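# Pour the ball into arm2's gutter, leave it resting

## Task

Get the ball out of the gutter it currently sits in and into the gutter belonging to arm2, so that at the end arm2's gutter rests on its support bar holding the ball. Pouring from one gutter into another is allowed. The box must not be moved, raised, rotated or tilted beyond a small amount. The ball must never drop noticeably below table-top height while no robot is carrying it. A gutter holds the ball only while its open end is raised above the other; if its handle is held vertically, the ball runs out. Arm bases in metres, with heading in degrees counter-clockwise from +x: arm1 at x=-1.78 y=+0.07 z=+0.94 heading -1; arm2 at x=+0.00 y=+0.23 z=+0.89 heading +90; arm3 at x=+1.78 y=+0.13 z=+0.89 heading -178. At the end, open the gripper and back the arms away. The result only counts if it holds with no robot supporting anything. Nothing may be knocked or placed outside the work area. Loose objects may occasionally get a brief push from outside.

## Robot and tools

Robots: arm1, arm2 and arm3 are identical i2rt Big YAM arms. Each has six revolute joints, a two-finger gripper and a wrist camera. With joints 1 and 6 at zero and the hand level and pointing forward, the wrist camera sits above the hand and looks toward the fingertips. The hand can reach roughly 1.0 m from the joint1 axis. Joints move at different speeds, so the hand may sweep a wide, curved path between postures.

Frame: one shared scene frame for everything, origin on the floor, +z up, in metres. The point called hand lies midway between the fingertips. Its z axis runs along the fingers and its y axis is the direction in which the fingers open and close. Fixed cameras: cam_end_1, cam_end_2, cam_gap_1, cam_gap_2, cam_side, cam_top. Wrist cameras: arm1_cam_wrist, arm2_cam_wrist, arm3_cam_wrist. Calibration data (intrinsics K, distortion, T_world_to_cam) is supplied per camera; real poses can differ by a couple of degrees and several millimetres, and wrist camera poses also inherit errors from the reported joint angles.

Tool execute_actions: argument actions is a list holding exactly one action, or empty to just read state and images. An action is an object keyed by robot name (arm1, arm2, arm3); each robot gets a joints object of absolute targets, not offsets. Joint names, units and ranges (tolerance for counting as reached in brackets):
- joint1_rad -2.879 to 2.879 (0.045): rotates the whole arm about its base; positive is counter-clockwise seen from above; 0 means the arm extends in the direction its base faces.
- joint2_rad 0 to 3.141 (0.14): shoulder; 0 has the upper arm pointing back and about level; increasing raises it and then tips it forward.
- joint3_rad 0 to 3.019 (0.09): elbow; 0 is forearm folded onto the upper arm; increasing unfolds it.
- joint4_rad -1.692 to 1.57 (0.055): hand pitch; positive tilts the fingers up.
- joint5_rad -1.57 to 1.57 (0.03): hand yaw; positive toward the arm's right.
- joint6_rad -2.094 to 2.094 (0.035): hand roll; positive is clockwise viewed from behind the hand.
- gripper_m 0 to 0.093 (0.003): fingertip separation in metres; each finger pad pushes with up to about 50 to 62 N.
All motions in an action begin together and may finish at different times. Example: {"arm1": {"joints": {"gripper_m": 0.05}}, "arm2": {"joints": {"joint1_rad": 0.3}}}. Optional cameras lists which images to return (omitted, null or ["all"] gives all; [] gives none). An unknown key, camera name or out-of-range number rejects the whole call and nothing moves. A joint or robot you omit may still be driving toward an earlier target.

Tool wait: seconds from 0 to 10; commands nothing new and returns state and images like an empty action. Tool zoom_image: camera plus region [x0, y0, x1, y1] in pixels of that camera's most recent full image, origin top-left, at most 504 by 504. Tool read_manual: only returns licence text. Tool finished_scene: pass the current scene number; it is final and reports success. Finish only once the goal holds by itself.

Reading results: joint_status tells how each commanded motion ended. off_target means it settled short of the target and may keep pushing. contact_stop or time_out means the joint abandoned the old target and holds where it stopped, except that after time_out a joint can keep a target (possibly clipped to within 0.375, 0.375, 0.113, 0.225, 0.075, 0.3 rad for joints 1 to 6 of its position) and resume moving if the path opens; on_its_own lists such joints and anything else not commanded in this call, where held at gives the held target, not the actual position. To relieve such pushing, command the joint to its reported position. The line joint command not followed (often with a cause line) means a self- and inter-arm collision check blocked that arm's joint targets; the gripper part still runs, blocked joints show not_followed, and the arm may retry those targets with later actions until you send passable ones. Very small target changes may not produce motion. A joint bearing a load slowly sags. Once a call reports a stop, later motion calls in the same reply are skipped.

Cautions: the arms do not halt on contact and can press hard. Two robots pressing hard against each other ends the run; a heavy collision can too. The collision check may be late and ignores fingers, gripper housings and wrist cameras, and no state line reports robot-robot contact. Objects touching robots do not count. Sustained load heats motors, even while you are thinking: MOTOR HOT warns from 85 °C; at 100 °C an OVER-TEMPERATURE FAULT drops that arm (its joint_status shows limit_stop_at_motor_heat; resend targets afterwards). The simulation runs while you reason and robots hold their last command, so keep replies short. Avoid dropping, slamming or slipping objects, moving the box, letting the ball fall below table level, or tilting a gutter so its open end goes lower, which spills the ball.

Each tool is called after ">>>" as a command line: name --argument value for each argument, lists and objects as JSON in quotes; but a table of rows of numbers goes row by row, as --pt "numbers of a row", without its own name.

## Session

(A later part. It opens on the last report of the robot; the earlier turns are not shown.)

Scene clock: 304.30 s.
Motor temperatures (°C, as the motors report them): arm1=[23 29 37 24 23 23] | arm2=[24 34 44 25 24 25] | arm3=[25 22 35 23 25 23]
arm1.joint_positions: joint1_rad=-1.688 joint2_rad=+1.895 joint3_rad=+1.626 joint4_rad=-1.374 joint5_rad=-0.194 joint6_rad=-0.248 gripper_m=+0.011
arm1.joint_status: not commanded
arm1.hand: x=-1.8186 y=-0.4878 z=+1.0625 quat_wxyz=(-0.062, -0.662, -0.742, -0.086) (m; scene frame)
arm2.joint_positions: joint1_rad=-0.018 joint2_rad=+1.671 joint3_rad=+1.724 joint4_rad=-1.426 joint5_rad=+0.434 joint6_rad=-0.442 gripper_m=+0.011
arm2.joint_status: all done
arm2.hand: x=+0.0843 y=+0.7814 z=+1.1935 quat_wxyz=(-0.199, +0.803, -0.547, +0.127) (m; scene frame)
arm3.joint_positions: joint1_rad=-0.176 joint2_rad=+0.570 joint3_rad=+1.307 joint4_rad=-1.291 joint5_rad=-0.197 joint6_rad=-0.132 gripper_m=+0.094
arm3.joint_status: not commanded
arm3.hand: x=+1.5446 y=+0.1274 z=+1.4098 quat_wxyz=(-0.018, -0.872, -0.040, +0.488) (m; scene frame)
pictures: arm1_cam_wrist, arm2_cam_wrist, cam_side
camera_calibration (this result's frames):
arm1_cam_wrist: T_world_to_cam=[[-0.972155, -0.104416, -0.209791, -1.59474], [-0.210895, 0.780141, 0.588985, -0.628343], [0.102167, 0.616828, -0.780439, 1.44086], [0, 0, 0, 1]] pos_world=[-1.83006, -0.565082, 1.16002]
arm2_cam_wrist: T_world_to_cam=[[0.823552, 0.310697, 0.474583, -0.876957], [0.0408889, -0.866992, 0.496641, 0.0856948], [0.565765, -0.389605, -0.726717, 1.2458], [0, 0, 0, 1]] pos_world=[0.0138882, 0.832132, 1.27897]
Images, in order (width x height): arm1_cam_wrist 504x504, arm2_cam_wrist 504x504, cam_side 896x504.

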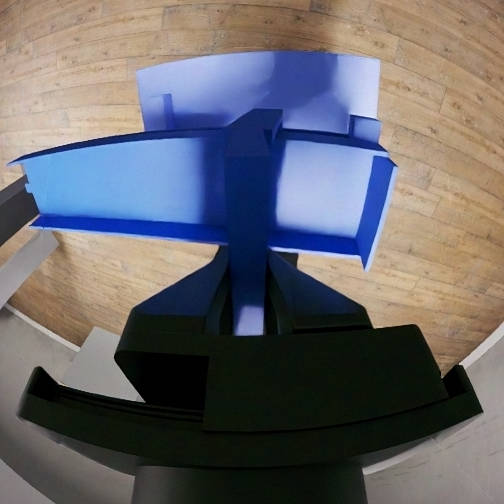

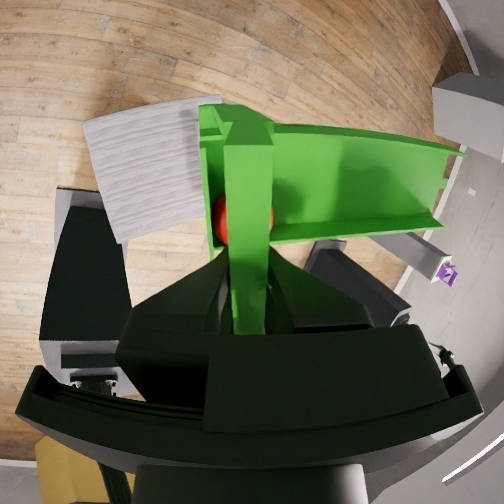

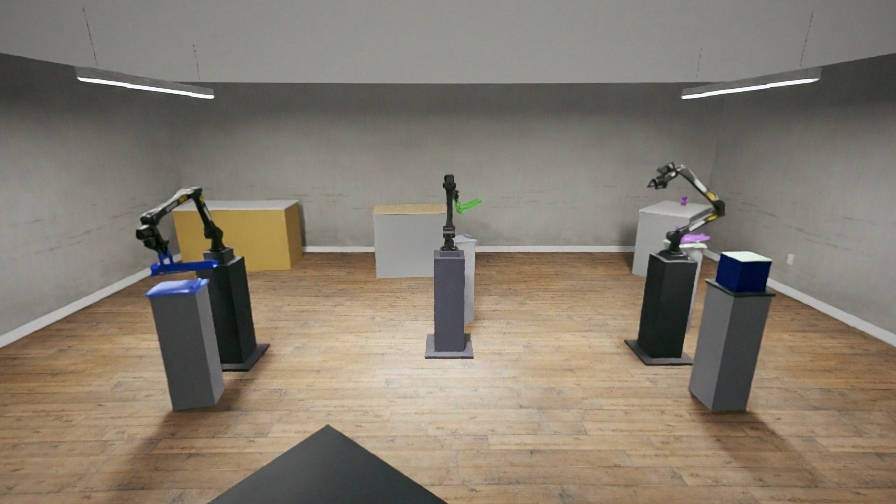

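>>> execute_actions --actions '[{"arm1":{"joints":{"joint2_rad":1.975,"joint3_rad":1.51,"joint4_rad":-1.15}},"arm2":{"joints":{"joint2_rad":1.59,"joint3_rad":1.336,"joint4_rad":-1.226}}}]' --cameras '[]'

>>> execute_actions --actions '[{"arm1":{"joints":{"gripper_m":0.09}},"arm2":{"joints":{"joint2_rad":1.68,"joint3_rad":1.22,"joint4_rad":-1.01,"joint5_rad":0.3}}}]' --cameras '["arm1_cam_wrist","arm2_cam_wrist","cam_side","cam_end_2"]'

Scene clock: 314.23 s.
Motor temperatures (°C, as the motors report them): arm1=[23 29 35 24 23 23] | arm2=[24 34 43 25 24 25] | arm3=[25 22 35 23 25 23]
arm1.joint_positions: joint1_rad=-1.689 joint2_rad=+1.982 joint3_rad=+1.513 joint4_rad=-1.163 joint5_rad=-0.197 joint6_rad=-0.250 gripper_m=+0.011
arm1.joint_status: all done
arm1.hand: x=-1.8184 y=-0.4913 z=+0.9737 quat_wxyz=(-0.066, -0.661, -0.743, -0.083) (m; scene frame)
arm2.joint_positions: joint1_rad=-0.018 joint2_rad=+1.619 joint3_rad=+1.312 joint4_rad=-1.241 joint5_rad=+0.433 joint6_rad=-0.440 gripper_m=+0.011
arm2.joint_status: all done
arm2.hand: x=+0.0824 y=+0.7063 z=+1.0569 quat_wxyz=(-0.127, +0.818, -0.534, +0.173) (m; scene frame)
arm3.joint_positions: joint1_rad=-0.176 joint2_rad=+0.570 joint3_rad=+1.307 joint4_rad=-1.291 joint5_rad=-0.197 joint6_rad=-0.132 gripper_m=+0.094
arm3.joint_status: not commanded
arm3.hand: x=+1.5446 y=+0.1274 z=+1.4098 quat_wxyz=(-0.018, -0.872, -0.040, +0.488) (m; scene frame)
pictures: none
No camera images: the call's "cameras" was empty. Leave "cameras" out to get every camera's image.

Scene clock: 315.20 s.
Motor temperatures (°C, as the motors report them): arm1=[23 29 35 24 23 23] | arm2=[24 34 43 25 24 25] | arm3=[25 22 35 23 25 23]
arm1.joint_positions: joint1_rad=-1.689 joint2_rad=+1.981 joint3_rad=+1.513 joint4_rad=-1.163 joint5_rad=-0.198 joint6_rad=-0.250 gripper_m=+0.090
arm1.joint_status: all done
arm1.hand: x=-1.8184 y=-0.4913 z=+0.9740 quat_wxyz=(-0.067, -0.661, -0.743, -0.083) (m; scene frame)
arm2.joint_positions: joint1_rad=-0.018 joint2_rad=+1.711 joint3_rad=+1.199 joint4_rad=-1.026 joint5_rad=+0.297 joint6_rad=-0.439 gripper_m=+0.011
arm2.joint_status: all done
arm2.hand: x=+0.0605 y=+0.7137 z=+0.9678 quat_wxyz=(-0.096, +0.828, -0.541, +0.113) (m; scene frame)
arm3.joint_positions: joint1_rad=-0.176 joint2_rad=+0.570 joint3_rad=+1.307 joint4_rad=-1.291 joint5_rad=-0.197 joint6_rad=-0.132 gripper_m=+0.094
arm3.joint_status: not commanded
arm3.hand: x=+1.5446 y=+0.1274 z=+1.4098 quat_wxyz=(-0.018, -0.872, -0.040, +0.488) (m; scene frame)
pictures: arm1_cam_wrist, arm2_cam_wrist, cam_end_2, cam_side
camera_calibration (this result's frames):
arm1_cam_wrist: T_world_to_cam=[[-0.971537, -0.108362, -0.210652, -1.61348], [-0.213373, 0.786574, 0.57946, -0.565414], [0.102902, 0.607914, -0.787307, 1.37757], [0, 0, 0, 1]] pos_world=[-1.82995, -0.567541, 1.07232]
arm2_cam_wrist: T_world_to_cam=[[0.872646, 0.386151, 0.29896, -0.61603], [0.131542, -0.775414, 0.6176, -0.0478357], [0.470305, -0.49962, -0.727457, 1.15389], [0, 0, 0, 1]] pos_world=[0.0011882, 0.777295, 1.05312]
Images, in order (width x height): arm1_cam_wrist 504x504, arm2_cam_wrist 504x504, cam_end_2 896x504, cam_side 896x504.

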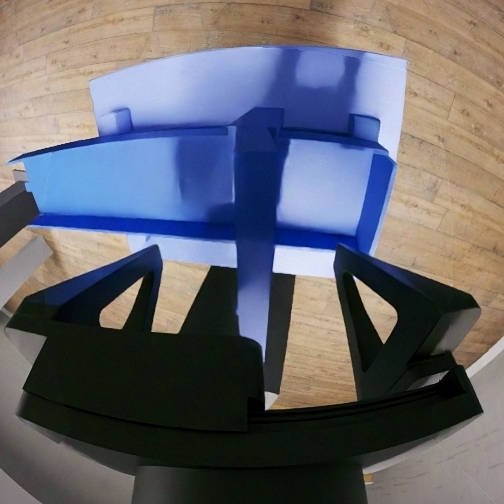

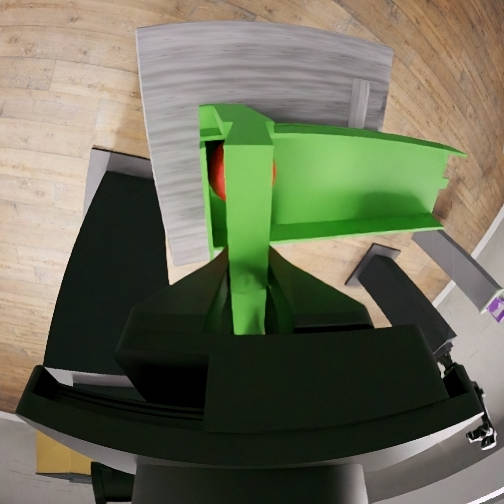

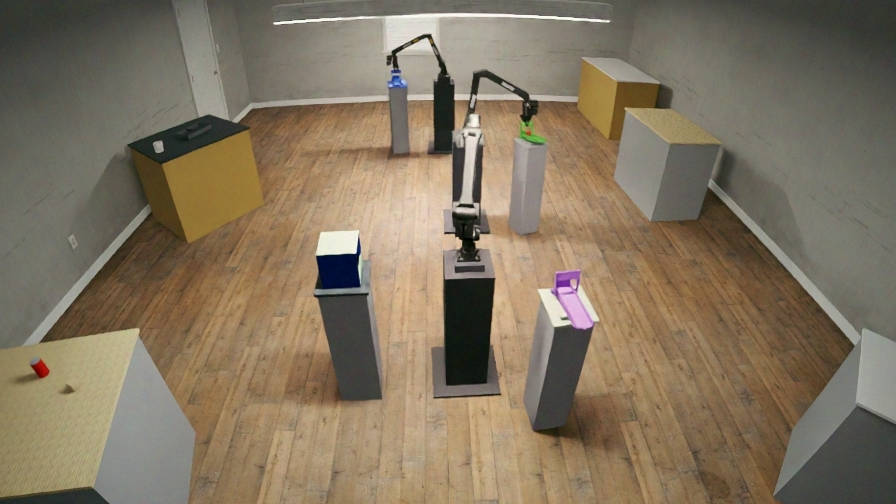

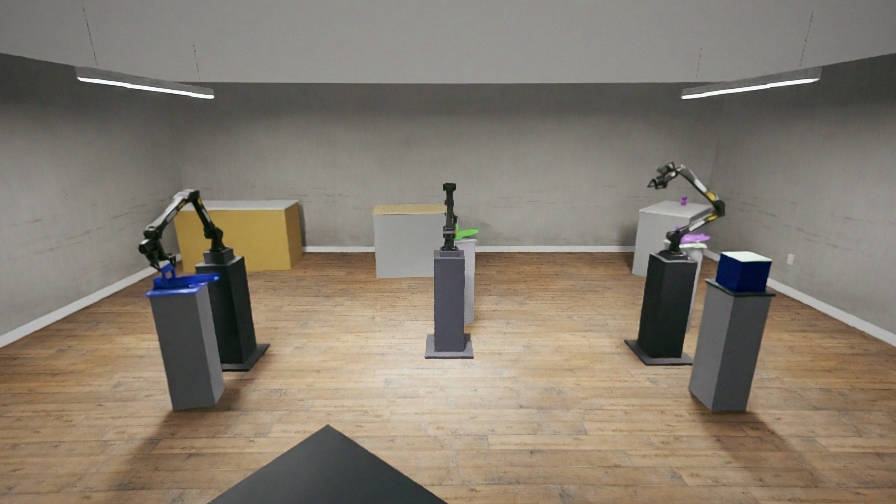

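>>> execute_actions --actions '[{"arm1":{"joints":{"joint2_rad":1.7,"joint3_rad":1.7,"joint4_rad":-1.5}},"arm2":{"joints":{"joint4_rad":-0.985,"joint5_rad":0.205}}}]' --cameras '[]'

>>> execute_actions --actions '[{"arm2":{"joints":{"gripper_m":0.09}}}]' --cameras '[]'

>>> execute_actions --actions '[{"arm2":{"joints":{"joint2_rad":1.5,"joint3_rad":1.5,"joint4_rad":-1.45}}}]' --cameras '["arm1_cam_wrist","arm2_cam_wrist","cam_side","cam_end_2"]'

Scene clock: 321.53 s.
Motor temperatures (°C, as the motors report them): arm1=[23 29 35 24 23 23] | arm2=[24 33 41 25 24 25] | arm3=[25 22 35 23 25 23]
arm1.joint_positions: joint1_rad=-1.689 joint2_rad=+1.698 joint3_rad=+1.686 joint4_rad=-1.485 joint5_rad=-0.198 joint6_rad=-0.250 gripper_m=+0.090
arm1.joint_status: all done
arm1.hand: x=-1.8165 y=-0.4675 z=+1.1890 quat_wxyz=(-0.104, -0.656, -0.747, -0.027) (m; scene frame)
arm2.joint_positions: joint1_rad=-0.018 joint2_rad=+1.711 joint3_rad=+1.199 joint4_rad=-1.003 joint5_rad=+0.205 joint6_rad=-0.439 gripper_m=+0.011
arm2.joint_status: all done
arm2.hand: x=+0.0452 y=+0.7199 z=+0.9642 quat_wxyz=(-0.082, +0.832, -0.544, +0.068) (m; scene frame)
arm3.joint_positions: joint1_rad=-0.176 joint2_rad=+0.570 joint3_rad=+1.307 joint4_rad=-1.291 joint5_rad=-0.197 joint6_rad=-0.132 gripper_m=+0.094
arm3.joint_status: not commanded
arm3.hand: x=+1.5446 y=+0.1274 z=+1.4098 quat_wxyz=(-0.018, -0.872, -0.040, +0.488) (m; scene frame)
pictures: none
No camera images: the call's "cameras" was empty. Leave "cameras" out to get every camera's image.

Scene clock: 322.23 s.
Motor temperatures (°C, as the motors report them): arm1=[23 29 35 24 23 23] | arm2=[24 33 41 25 24 25] | arm3=[25 22 35 23 25 23]
arm1.joint_positions: joint1_rad=-1.689 joint2_rad=+1.698 joint3_rad=+1.686 joint4_rad=-1.485 joint5_rad=-0.198 joint6_rad=-0.250 gripper_m=+0.090
arm1.joint_status: not commanded
arm1.hand: x=-1.8165 y=-0.4675 z=+1.1890 quat_wxyz=(-0.104, -0.656, -0.747, -0.027) (m; scene frame)
arm2.joint_positions: joint1_rad=-0.018 joint2_rad=+1.700 joint3_rad=+1.199 joint4_rad=-1.000 joint5_rad=+0.204 joint6_rad=-0.439 gripper_m=+0.090
arm2.joint_status: all done
arm2.hand: x=+0.0452 y=+0.7212 z=+0.9696 quat_wxyz=(-0.088, +0.831, -0.545, +0.064) (m; scene frame)
arm3.joint_positions: joint1_rad=-0.176 joint2_rad=+0.570 joint3_rad=+1.307 joint4_rad=-1.291 joint5_rad=-0.197 joint6_rad=-0.132 gripper_m=+0.094
arm3.joint_status: not commanded
arm3.hand: x=+1.5446 y=+0.1274 z=+1.4098 quat_wxyz=(-0.018, -0.872, -0.040, +0.488) (m; scene frame)
pictures: none
No camera images: the call's "cameras" was empty. Leave "cameras" out to get every camera's image.

Scene clock: 323.53 s.
Motor temperatures (°C, as the motors report them): arm1=[23 29 35 24 23 23] | arm2=[24 33 41 25 24 25] | arm3=[25 22 35 23 25 23]
arm1.joint_positions: joint1_rad=-1.689 joint2_rad=+1.698 joint3_rad=+1.686 joint4_rad=-1.485 joint5_rad=-0.198 joint6_rad=-0.250 gripper_m=+0.090
arm1.joint_status: not commanded
arm1.hand: x=-1.8165 y=-0.4675 z=+1.1890 quat_wxyz=(-0.104, -0.656, -0.747, -0.027) (m; scene frame)
arm2.joint_positions: joint1_rad=-0.018 joint2_rad=+1.503 joint3_rad=+1.477 joint4_rad=-1.439 joint5_rad=+0.204 joint6_rad=-0.439 gripper_m=+0.090
arm2.joint_status: all done
arm2.hand: x=+0.0452 y=+0.7002 z=+1.1590 quat_wxyz=(-0.103, +0.830, -0.546, +0.055) (m; scene frame)
arm3.joint_positions: joint1_rad=-0.176 joint2_rad=+0.570 joint3_rad=+1.307 joint4_rad=-1.291 joint5_rad=-0.197 joint6_rad=-0.132 gripper_m=+0.094
arm3.joint_status: not commanded
arm3.hand: x=+1.5446 y=+0.1274 z=+1.4098 quat_wxyz=(-0.018, -0.872, -0.040, +0.488) (m; scene frame)
pictures: arm1_cam_wrist, arm2_cam_wrist, cam_end_2, cam_side
camera_calibration (this result's frames):
arm1_cam_wrist: T_world_to_cam=[[-0.974971, -0.133738, -0.17761, -1.6212], [-0.203691, 0.857491, 0.472461, -0.530435], [0.0891131, 0.496813, -0.86327, 1.54553], [0, 0, 0, 1]] pos_world=[-1.82639, -0.529811, 1.29688]
arm2_cam_wrist: T_world_to_cam=[[0.894688, 0.372293, 0.246843, -0.585502], [0.190291, -0.817608, 0.543421, -0.0614833], [0.404132, -0.43922, -0.802348, 1.34093], [0, 0, 0, 1]] pos_world=[-0.00637159, 0.756672, 1.25383]
Images, in order (width x height): arm1_cam_wrist 504x504, arm2_cam_wrist 504x504, cam_end_2 896x504, cam_side 896x504.

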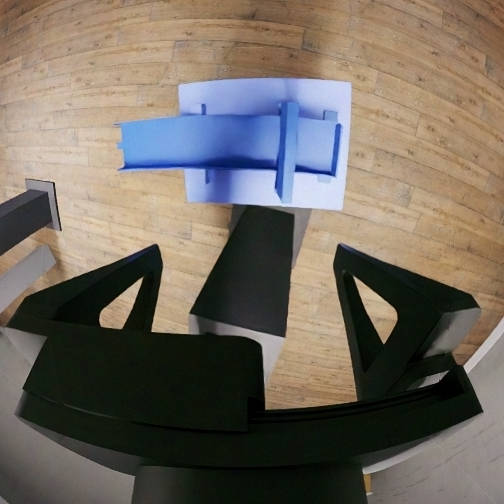

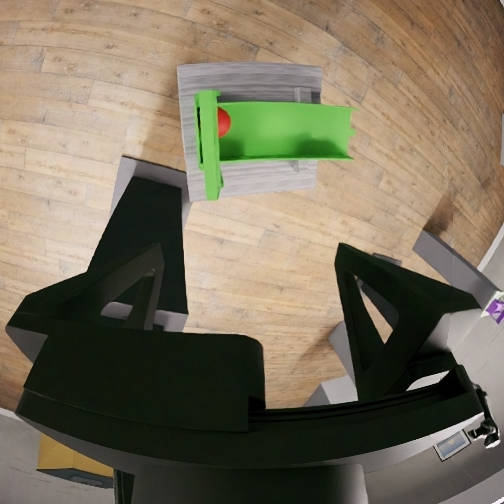

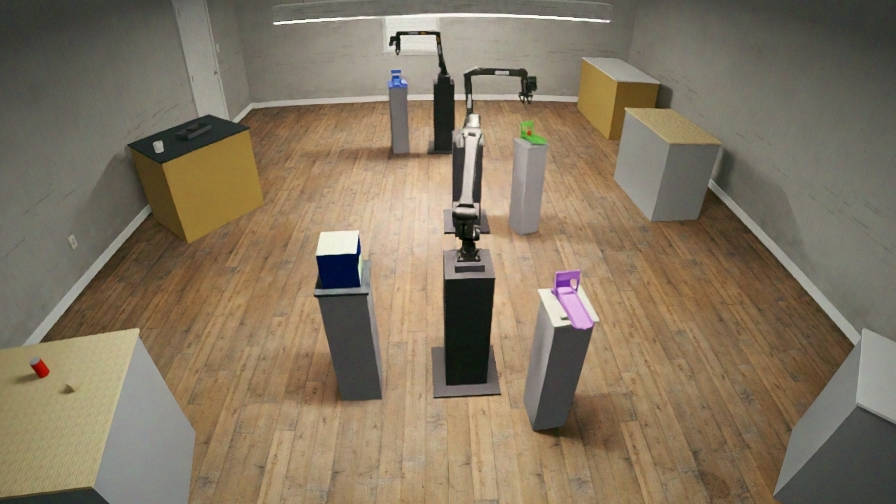

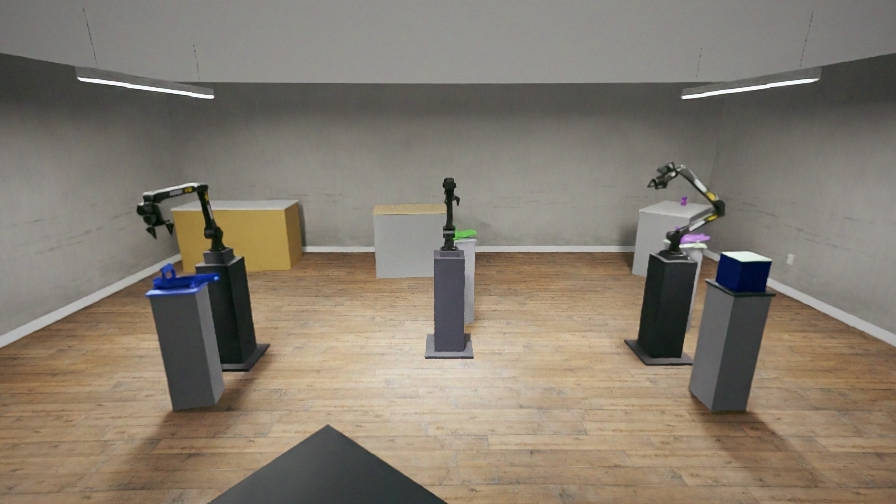

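>>> finished_scene --scene 1

The scene is finished: the task was done.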